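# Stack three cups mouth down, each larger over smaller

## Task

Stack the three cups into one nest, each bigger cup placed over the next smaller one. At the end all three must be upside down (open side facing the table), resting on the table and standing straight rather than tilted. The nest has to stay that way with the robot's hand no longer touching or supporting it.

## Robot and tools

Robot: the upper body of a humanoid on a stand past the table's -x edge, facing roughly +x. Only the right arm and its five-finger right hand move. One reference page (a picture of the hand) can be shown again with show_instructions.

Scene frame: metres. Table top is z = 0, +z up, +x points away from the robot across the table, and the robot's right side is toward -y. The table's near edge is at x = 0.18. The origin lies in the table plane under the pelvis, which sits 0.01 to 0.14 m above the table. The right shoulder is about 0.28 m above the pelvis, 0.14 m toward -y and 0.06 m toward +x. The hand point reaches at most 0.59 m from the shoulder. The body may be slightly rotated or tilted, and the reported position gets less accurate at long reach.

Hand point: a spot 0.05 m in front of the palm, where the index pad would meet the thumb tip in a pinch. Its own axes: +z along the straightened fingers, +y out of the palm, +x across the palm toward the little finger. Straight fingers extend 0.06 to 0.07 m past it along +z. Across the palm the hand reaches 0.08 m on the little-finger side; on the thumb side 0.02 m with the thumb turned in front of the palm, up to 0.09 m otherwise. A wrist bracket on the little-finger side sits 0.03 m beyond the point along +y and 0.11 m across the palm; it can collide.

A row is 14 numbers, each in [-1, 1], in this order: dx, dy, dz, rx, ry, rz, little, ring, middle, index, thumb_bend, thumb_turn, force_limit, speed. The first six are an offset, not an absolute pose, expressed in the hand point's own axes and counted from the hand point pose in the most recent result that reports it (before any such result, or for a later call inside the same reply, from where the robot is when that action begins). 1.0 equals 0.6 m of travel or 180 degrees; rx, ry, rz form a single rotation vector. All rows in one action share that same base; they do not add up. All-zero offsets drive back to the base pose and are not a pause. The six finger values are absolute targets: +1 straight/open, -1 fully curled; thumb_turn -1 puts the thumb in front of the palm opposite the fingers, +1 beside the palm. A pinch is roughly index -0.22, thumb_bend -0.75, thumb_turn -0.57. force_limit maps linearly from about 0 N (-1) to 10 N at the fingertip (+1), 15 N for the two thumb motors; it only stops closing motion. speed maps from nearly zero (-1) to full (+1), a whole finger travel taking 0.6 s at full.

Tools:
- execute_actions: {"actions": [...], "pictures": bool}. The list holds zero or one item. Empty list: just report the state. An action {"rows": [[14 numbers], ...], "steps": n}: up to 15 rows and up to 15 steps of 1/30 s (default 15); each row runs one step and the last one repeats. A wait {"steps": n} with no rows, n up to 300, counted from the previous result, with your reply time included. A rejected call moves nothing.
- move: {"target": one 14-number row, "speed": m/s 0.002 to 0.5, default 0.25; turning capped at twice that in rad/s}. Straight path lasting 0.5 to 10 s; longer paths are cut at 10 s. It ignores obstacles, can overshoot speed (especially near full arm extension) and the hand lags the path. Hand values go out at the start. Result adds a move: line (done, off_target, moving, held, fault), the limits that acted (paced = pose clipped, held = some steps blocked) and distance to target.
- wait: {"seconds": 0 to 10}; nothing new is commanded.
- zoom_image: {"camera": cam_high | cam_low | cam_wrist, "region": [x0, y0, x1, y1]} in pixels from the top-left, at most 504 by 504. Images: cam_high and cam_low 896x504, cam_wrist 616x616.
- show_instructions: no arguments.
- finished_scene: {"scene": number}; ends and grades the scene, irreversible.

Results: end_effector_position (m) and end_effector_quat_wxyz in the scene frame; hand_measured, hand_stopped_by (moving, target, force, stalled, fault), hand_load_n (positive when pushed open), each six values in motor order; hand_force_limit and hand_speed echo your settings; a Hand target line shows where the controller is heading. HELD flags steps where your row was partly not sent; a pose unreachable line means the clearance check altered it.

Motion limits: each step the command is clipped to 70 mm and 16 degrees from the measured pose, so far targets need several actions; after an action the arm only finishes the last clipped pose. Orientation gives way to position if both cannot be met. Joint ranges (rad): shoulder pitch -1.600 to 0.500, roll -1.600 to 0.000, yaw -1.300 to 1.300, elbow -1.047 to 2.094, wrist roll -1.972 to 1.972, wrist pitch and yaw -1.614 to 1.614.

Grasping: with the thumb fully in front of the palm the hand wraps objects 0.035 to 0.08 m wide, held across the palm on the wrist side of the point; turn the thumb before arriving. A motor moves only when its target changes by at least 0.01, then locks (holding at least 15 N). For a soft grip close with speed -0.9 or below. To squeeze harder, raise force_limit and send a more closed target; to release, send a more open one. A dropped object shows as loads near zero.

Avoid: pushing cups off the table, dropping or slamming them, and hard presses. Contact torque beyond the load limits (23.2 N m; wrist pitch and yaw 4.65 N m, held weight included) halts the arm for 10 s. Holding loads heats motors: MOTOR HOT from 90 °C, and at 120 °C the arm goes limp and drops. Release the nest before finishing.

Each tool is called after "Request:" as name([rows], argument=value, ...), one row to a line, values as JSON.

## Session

Request:
execute_actions(actions=[])

Scene clock: 0.00 s of 6600.00 s.
end_effector_position=(+0.4140, -0.2395, +0.1961) hand_measured=(+1.000, +1.000, +1.000, +1.000, +1.000, +1.000) hand_load_n=(+0.0, +0.0, +0.0, +0.0, +0.0, +0.0) hand_stopped_by=(target, target, target, target, target, target) hand_force_limit=0.00 hand_speed=-0.80 end_effector_quat_wxyz=(+0.392, -0.378, +0.838, -0.016)
Joint positions: [-0.788 -1.361  0.164  0.389  0.394  0.499  1.046]
Joint velocities: [ 0.005  0.003 -0.008 -0.017  0.005  0.     0.   ]
Motor temperatures (°C, as the motors report them): [41 44 42 38 40 32 28]
Hand target: +0.414, -0.240, +0.196; +0.392, -0.378, +0.838, -0.016

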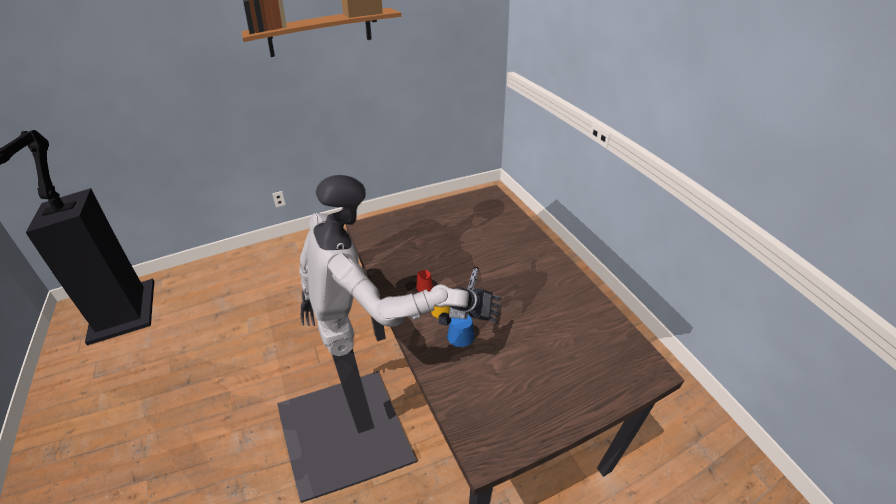

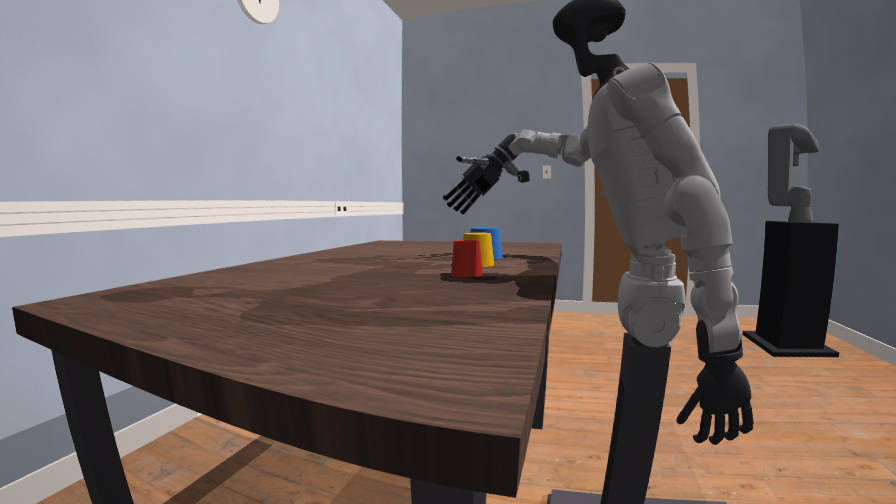

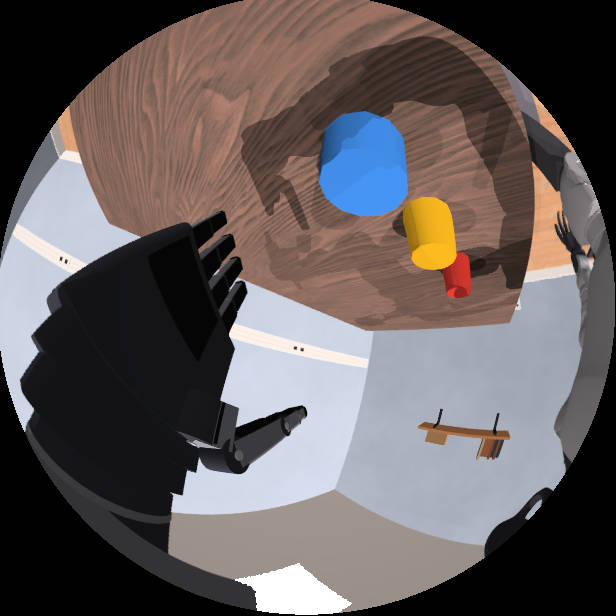

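Red may be mouth-up or otherwise odd; zoom.

Request:
zoom_image(camera="cam_high", region=[380, 250, 540, 380])

Request:
zoom_image(camera="cam_low", region=[420, 180, 540, 290])

Request:
zoom_image(camera="cam_wrist", region=[380, 180, 520, 320])

Region (380, 250, 540, 380) of cam_high's 896x504 image, scaled by 3.150, with more detail than that image has; it fills the top 410 rows of this view, and the rest is white.

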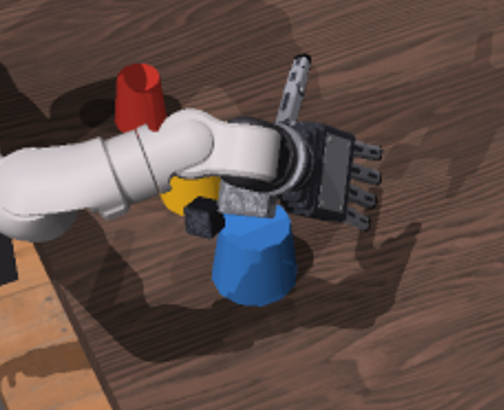

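Region (420, 180, 540, 290) of cam_low's 896x504 image, scaled by 4.200, with more detail than that image has; it fills the top 462 rows of this view, and the rest is white.

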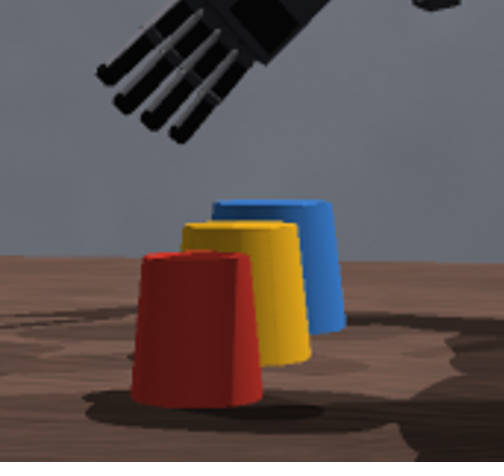

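Region (380, 180, 520, 320) of cam_wrist's 616x616 image, scaled by 3.600, with more detail than that image has.

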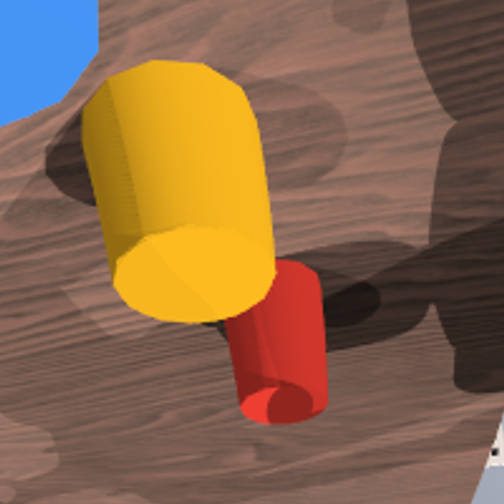

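Request:
move(target=[-0.047,0.286,0.057,0.0045,-0.053,-0.373,0.7,0.7,0.7,0.7,1,-1,-0.3,0.3], speed=0.2)

Request:
zoom_image(camera="cam_high", region=[380, 240, 500, 340])

Request:
zoom_image(camera="cam_low", region=[410, 170, 550, 290])

Scene clock: 21.10 s of 6600.00 s.
end_effector_position=(+0.3412, -0.0953, +0.1238) hand_measured=(+0.700, +0.700, +0.700, +0.700, +1.000, -1.000) hand_load_n=(+0.0, +0.0, +0.0, +0.0, +0.0, +0.0) hand_stopped_by=(target, target, target, target, target, target) hand_force_limit=-0.30 hand_speed=0.30 end_effector_quat_wxyz=(-0.367, +0.779, -0.466, +0.201)
Joint positions: [-0.698 -1.345  0.497 -0.611 -0.177  0.409  0.739]
Joint velocities: [ 0.005 -0.005  0.012 -0.003 -0.006  0.005  0.   ]
Motor temperatures (°C, as the motors report them): [45 51 44 39 40 33 28]
Hand target: +0.341, -0.095, +0.124; -0.366, +0.780, -0.465, +0.203
Off the commanded pose: 0.013 m, 2 deg.
After step 90, 14.80 s passed at rest.
move: off_target

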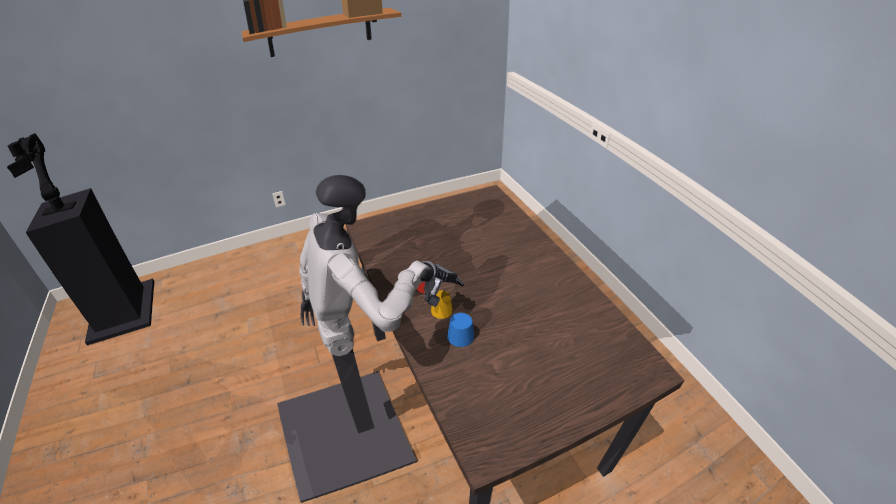

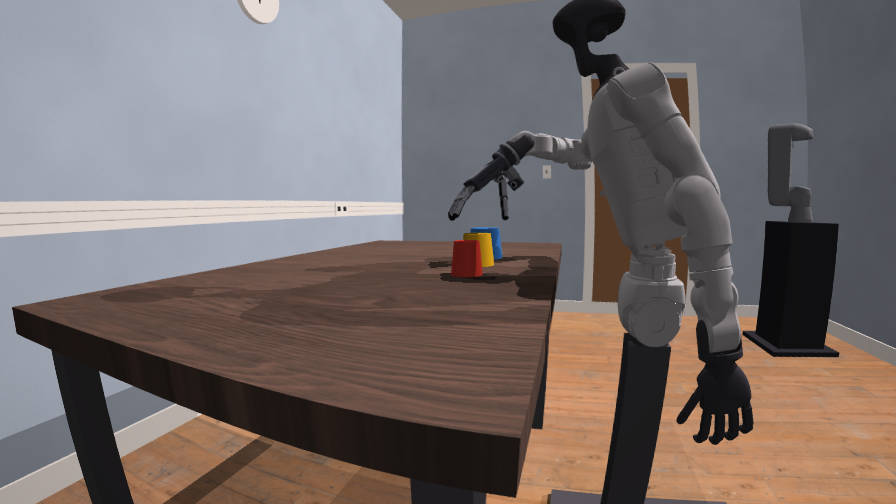

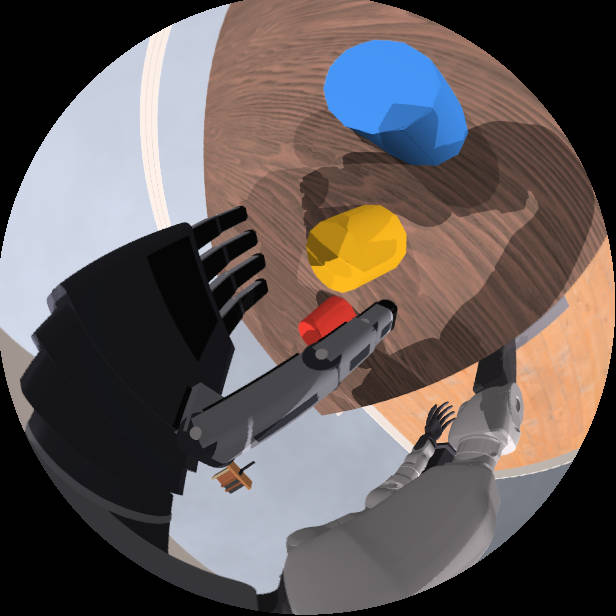

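Region (380, 240, 500, 340) of cam_high's 896x504 image, scaled by 4.200, with more detail than that image has.

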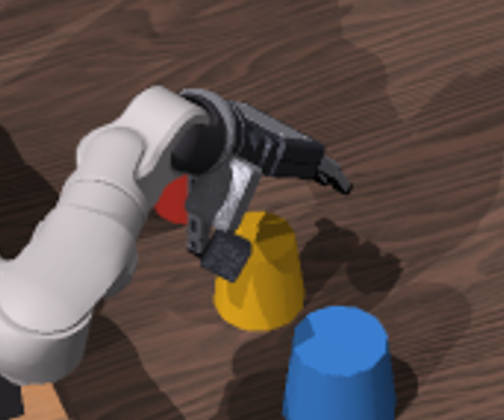

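Region (410, 170, 550, 290) of cam_low's 896x504 image, scaled by 3.600, with more detail than that image has; it fills the top 432 rows of this view, and the rest is white.

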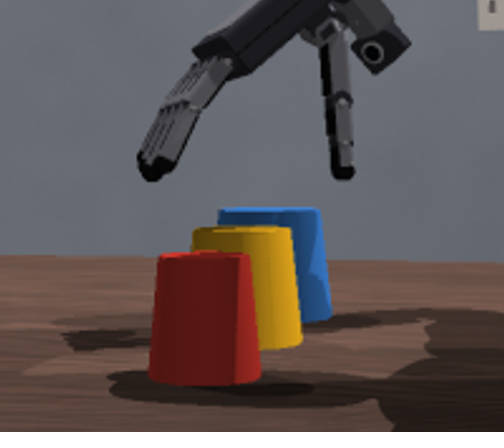

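Request:
move(target=[0.003,0.078,0.088,0,0,0,0.7,0.7,0.7,0.7,1,-1,-0.3,0.3], speed=0.05)

Request:
zoom_image(camera="cam_low", region=[410, 170, 550, 290])

Scene clock: 29.20 s of 6600.00 s.
end_effector_position=(+0.3529, -0.0905, +0.0557) hand_measured=(+0.700, +0.700, +0.700, +0.700, +1.000, -1.000) hand_load_n=(+0.0, +0.0, +0.0, +0.0, +0.0, +0.0) hand_stopped_by=(target, target, target, target, target, target) hand_force_limit=-0.30 hand_speed=0.30 end_effector_quat_wxyz=(-0.368, +0.777, -0.469, +0.201)
Joint positions: [-0.666 -1.163  0.719 -0.4   -0.366  0.336  0.557]
Joint velocities: [-0.003  0.006 -0.005  0.006 -0.005  0.    -0.004]
Motor temperatures (°C, as the motors report them): [45 49 45 39 40 32 29]
Hand target: +0.353, -0.091, +0.055; -0.368, +0.778, -0.468, +0.202
Off the commanded pose: 0.004 m, 0 deg.
After step 90, 3.40 s passed at rest.
move: off_target

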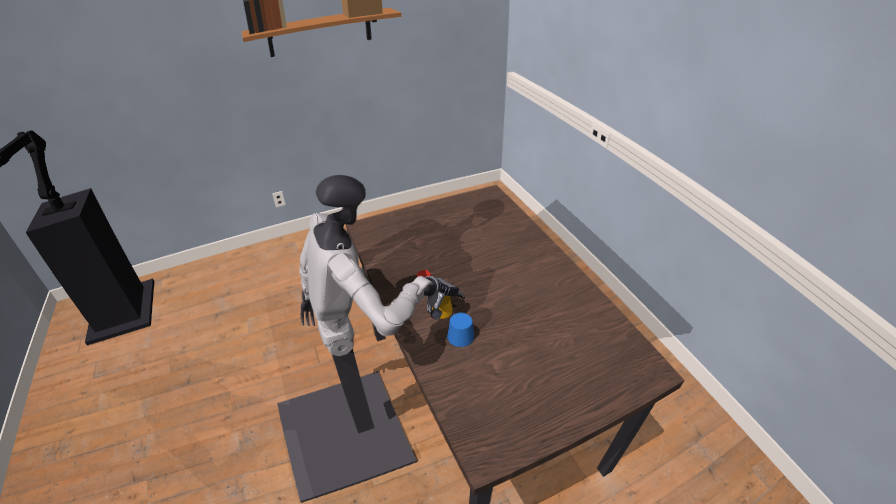

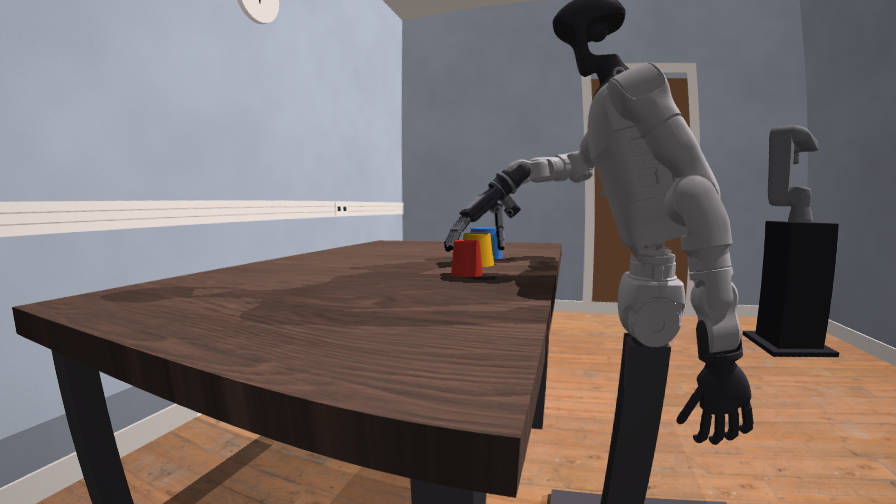

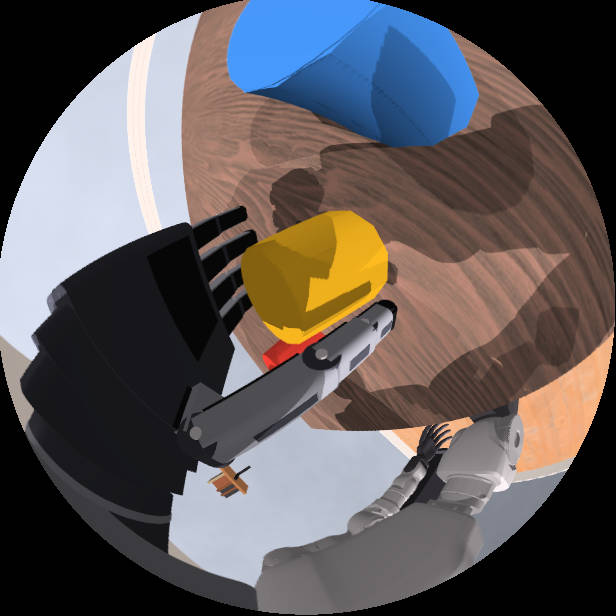

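Region (410, 170, 550, 290) of cam_low's 896x504 image, scaled by 3.600, with more detail than that image has; it fills the top 432 rows of this view, and the rest is white.

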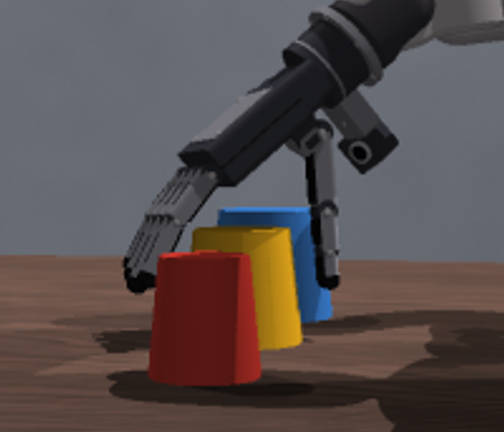

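Request:
move(target=[0,0,0,0,0,0,0.7,-0.5,-0.5,-0.5,-0.5,-1,-0.3,-0.8])

Scene clock: 33.80 s of 6600.00 s.
end_effector_position=(+0.3530, -0.0904, +0.0558) hand_measured=(+0.700, +0.146, +0.236, +0.146, +0.718, -1.000) hand_load_n=(+0.0, +4.5, +0.5, +4.5, +9.5, +2.0) hand_stopped_by=(target, force, force, force, force, target) hand_force_limit=-0.30 hand_speed=-0.80 end_effector_quat_wxyz=(-0.369, +0.777, -0.469, +0.201)
Joint positions: [-0.667 -1.163  0.719 -0.4   -0.366  0.336  0.557]
Joint velocities: [-0.003  0.006  0.003  0.003 -0.002  0.     0.   ]
Motor temperatures (°C, as the motors report them): [45 49 45 39 40 32 29]
Hand target: +0.353, -0.090, +0.056; -0.368, +0.777, -0.469, +0.201
Off the commanded pose: 0.000 m, 0 deg.
move: done

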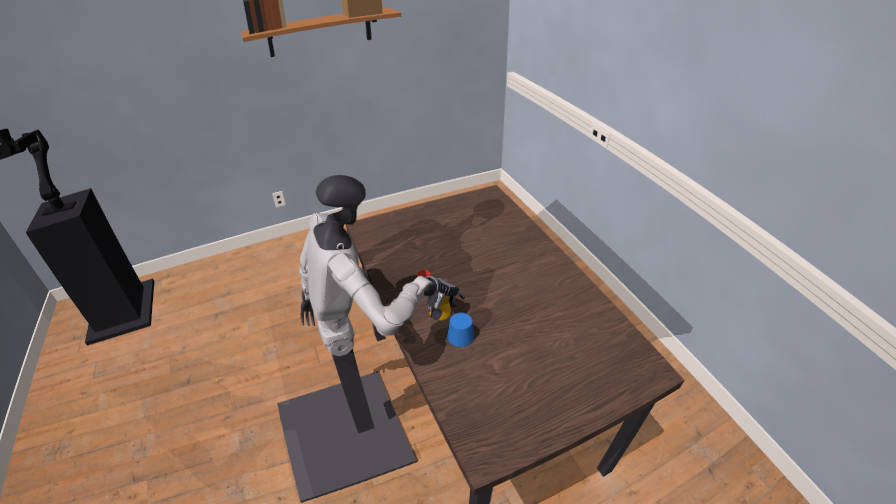

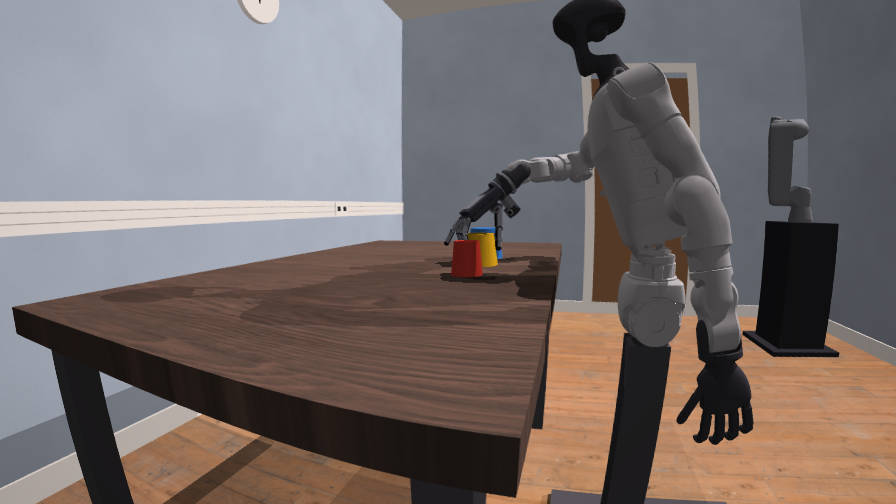

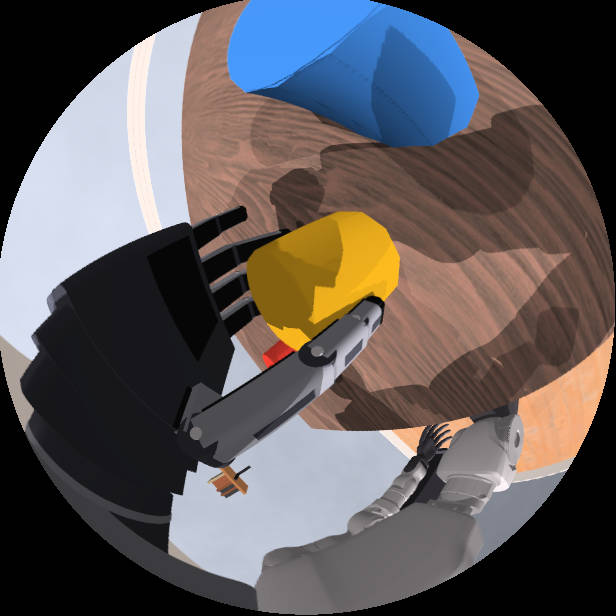

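Request:
move(target=[-0.004,-0.104,-0.089,0,0,0,0.7,-0.5,-0.5,-0.5,-0.5,-1,-0.3,-0.8], speed=0.1)

Request:
move(target=[-0.201,-0.065,0.086,0,0,0,0.7,-0.5,-0.5,-0.5,-0.5,-1,-0.3,-0.8], speed=0.1)

Request:
zoom_image(camera="cam_high", region=[380, 230, 480, 320])

Request:
zoom_image(camera="cam_low", region=[410, 180, 530, 290])

Scene clock: 41.00 s of 6600.00 s.
end_effector_position=(+0.3503, -0.0911, +0.1374) hand_measured=(+0.700, +0.146, +0.236, +0.146, +0.718, -1.000) hand_load_n=(+0.0, +4.5, +1.0, +4.5, +9.5, +2.0) hand_stopped_by=(target, force, force, force, force, target) hand_force_limit=-0.30 hand_speed=-0.80 end_effector_quat_wxyz=(-0.368, +0.778, -0.466, +0.203)
Joint positions: [-0.794 -1.319  0.511 -0.579 -0.165  0.422  0.803]
Joint velocities: [ 0.     0.002 -0.003 -0.005 -0.006  0.     0.005]
Motor temperatures (°C, as the motors report them): [46 48 45 39 40 32 29]
Hand target: +0.349, -0.091, +0.137; -0.368, +0.778, -0.468, +0.200
Off the commanded pose: 0.003 m, 0 deg.
After step 90, 3.07 s passed at rest.
move: done

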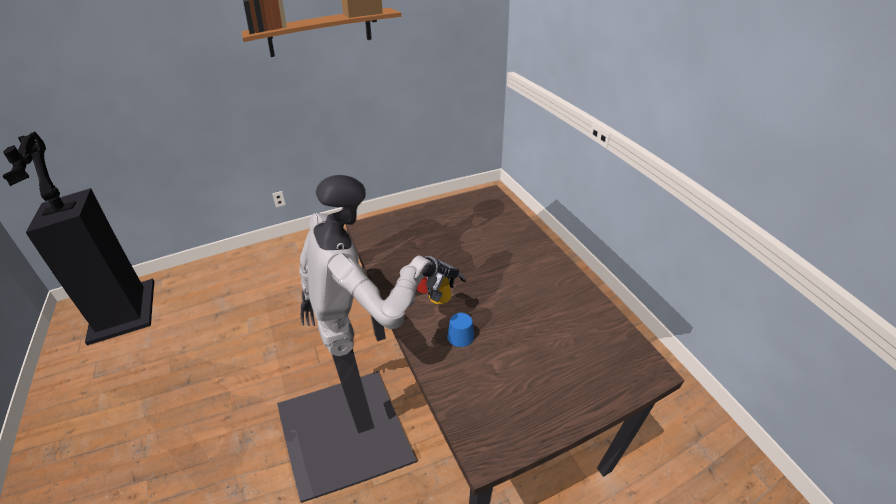

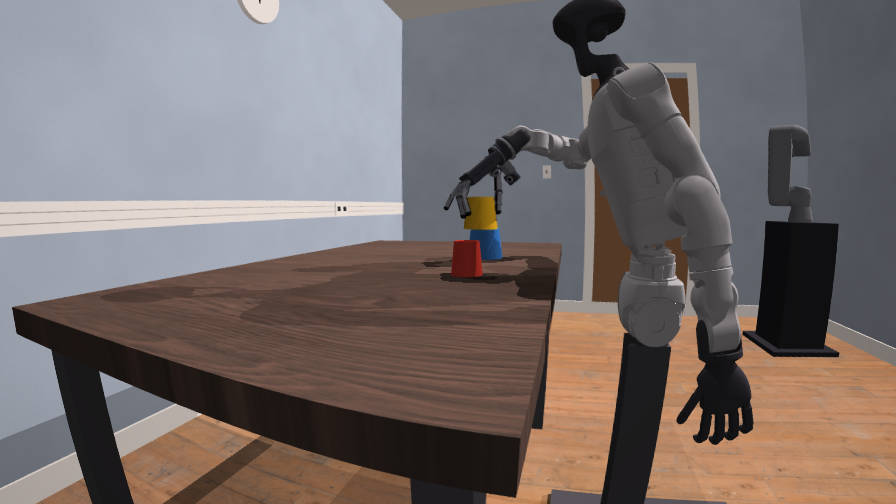

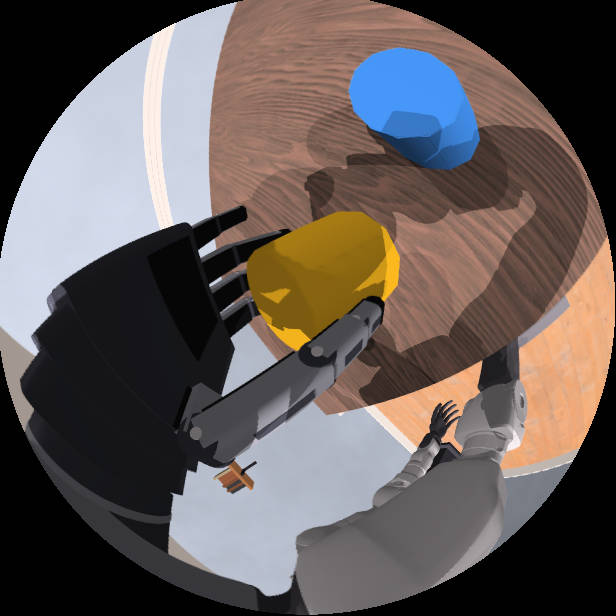

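Scene clock: 42.70 s of 6600.00 s.
end_effector_position=(+0.3502, +0.0419, +0.1361) hand_measured=(+0.700, +0.146, +0.236, +0.146, +0.718, -1.000) hand_load_n=(+0.0, +4.5, +1.0, +4.5, +9.5, +2.0) hand_stopped_by=(target, force, force, force, force, target) hand_force_limit=-0.30 hand_speed=-0.80 end_effector_quat_wxyz=(-0.364, +0.779, -0.468, +0.204)
Joint positions: [-1.356 -0.663  1.091 -0.54  -0.579  1.126  1.07 ]
Joint velocities: [ 0.002  0.005 -0.002 -0.003 -0.006  0.004  0.   ]
Motor temperatures (°C, as the motors report them): [46 48 45 39 40 32 29]
Hand target: +0.352, +0.041, +0.136; -0.363, +0.778, -0.468, +0.206
Off the commanded pose: 0.004 m, 1 deg.
move: off_target

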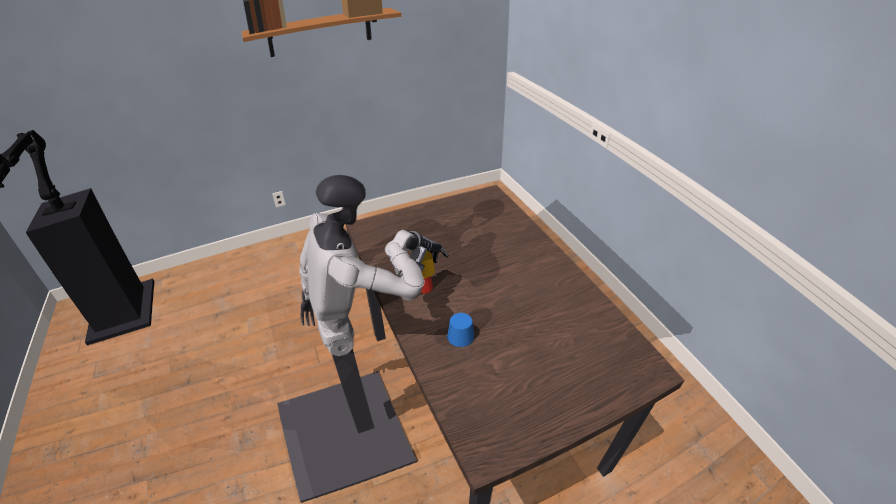

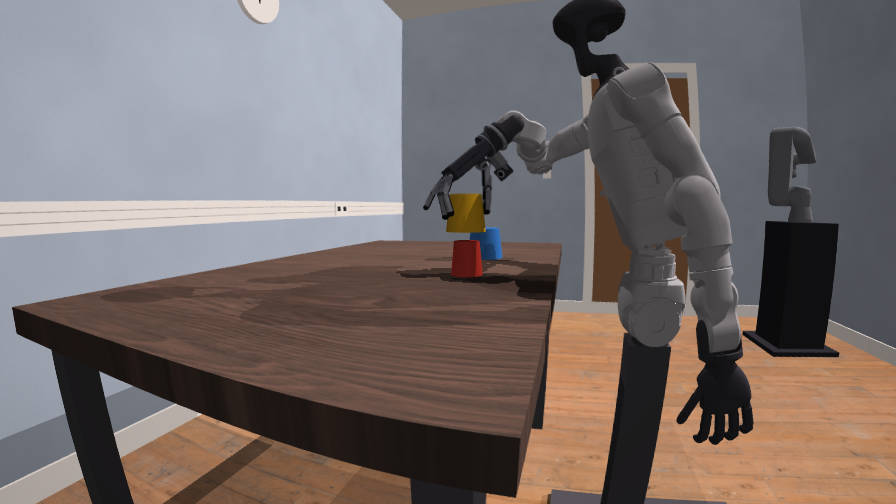

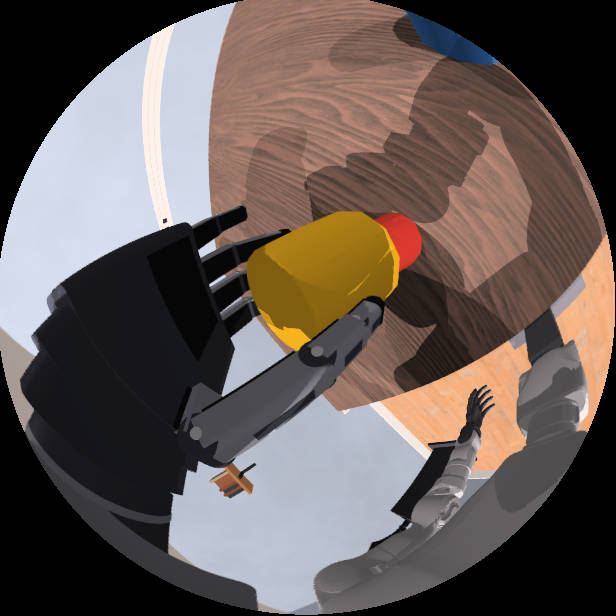

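Region (380, 230, 480, 320) of cam_high's 896x504 image, scaled by 5.040, with more detail than that image has; it fills the top 454 rows of this view, and the rest is white.

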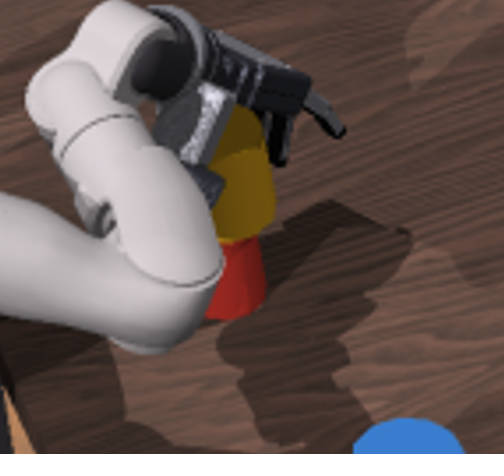

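Region (410, 180, 530, 290) of cam_low's 896x504 image, scaled by 4.200, with more detail than that image has; it fills the top 462 rows of this view, and the rest is white.

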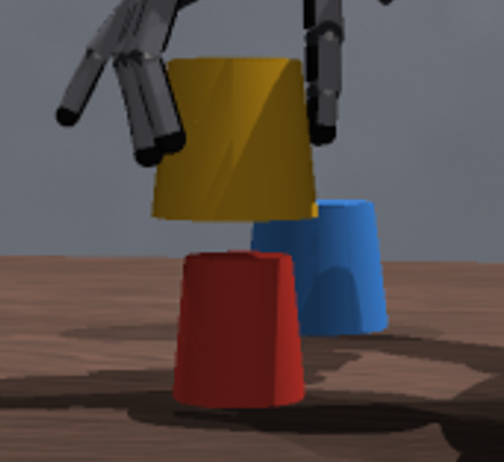

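Request:
move(target=[-0.006,0.099,0.079,0,0,0,0.7,-0.5,-0.5,-0.5,-0.5,-1,-0.3,-0.8], speed=0.03)

Request:
zoom_image(camera="cam_low", region=[410, 180, 530, 290])

Scene clock: 52.20 s of 6600.00 s.
end_effector_position=(+0.3481, +0.0458, +0.0606) hand_measured=(+0.700, +0.146, +0.236, +0.146, +0.718, -1.000) hand_load_n=(+0.0, +4.5, +1.0, +4.5, +9.5, +2.0) hand_stopped_by=(target, force, force, force, force, target) hand_force_limit=-0.30 hand_speed=-0.80 end_effector_quat_wxyz=(-0.364, +0.779, -0.469, +0.203)
Joint positions: [-1.142 -0.586  1.213 -0.4   -0.581  1.043  0.757]
Joint velocities: [ 0.012 -0.012 -0.006  0.002  0.009  0.    -0.003]
Motor temperatures (°C, as the motors report them): [48 47 45 39 40 32 29]
Hand target: +0.348, +0.046, +0.060; -0.364, +0.779, -0.468, +0.203
Off the commanded pose: 0.003 m, 0 deg.
After step 90, 3.70 s passed at rest.
move: done

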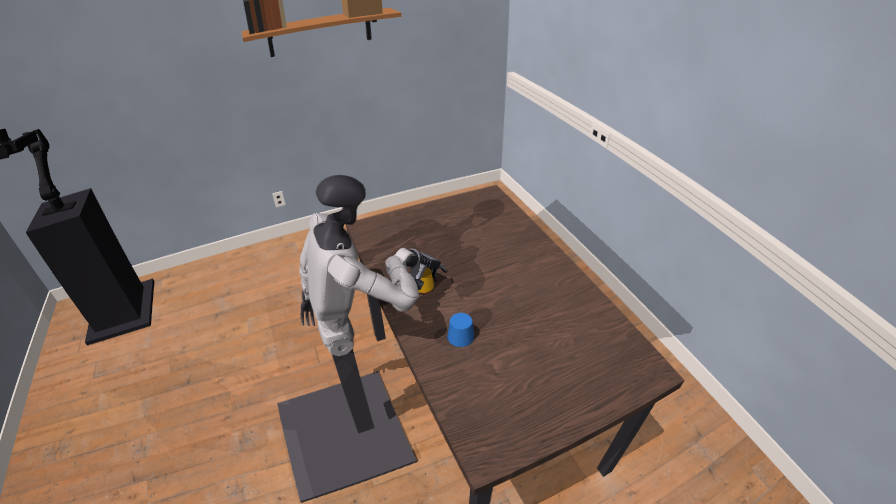

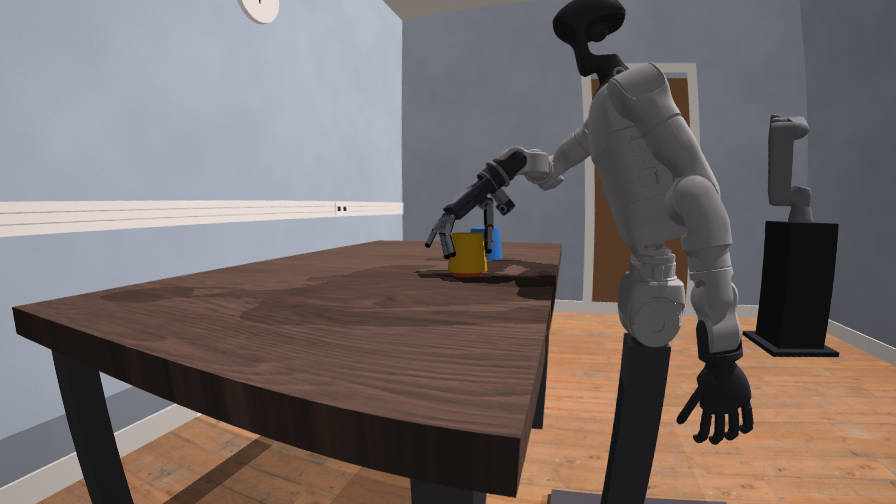

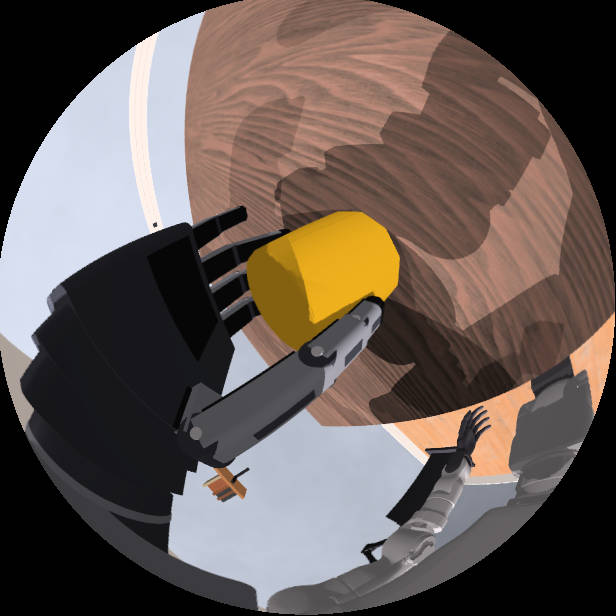

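Region (410, 180, 530, 290) of cam_low's 896x504 image, scaled by 4.200, with more detail than that image has; it fills the top 462 rows of this view, and the rest is white.

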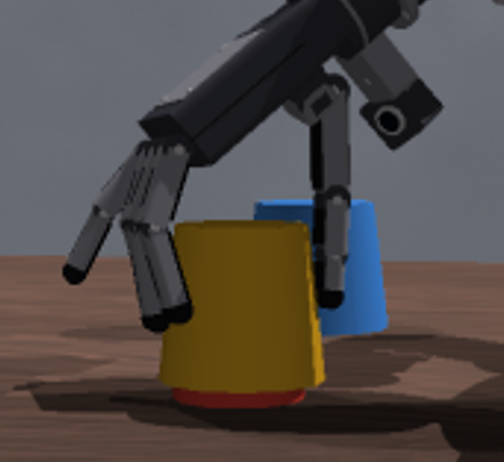

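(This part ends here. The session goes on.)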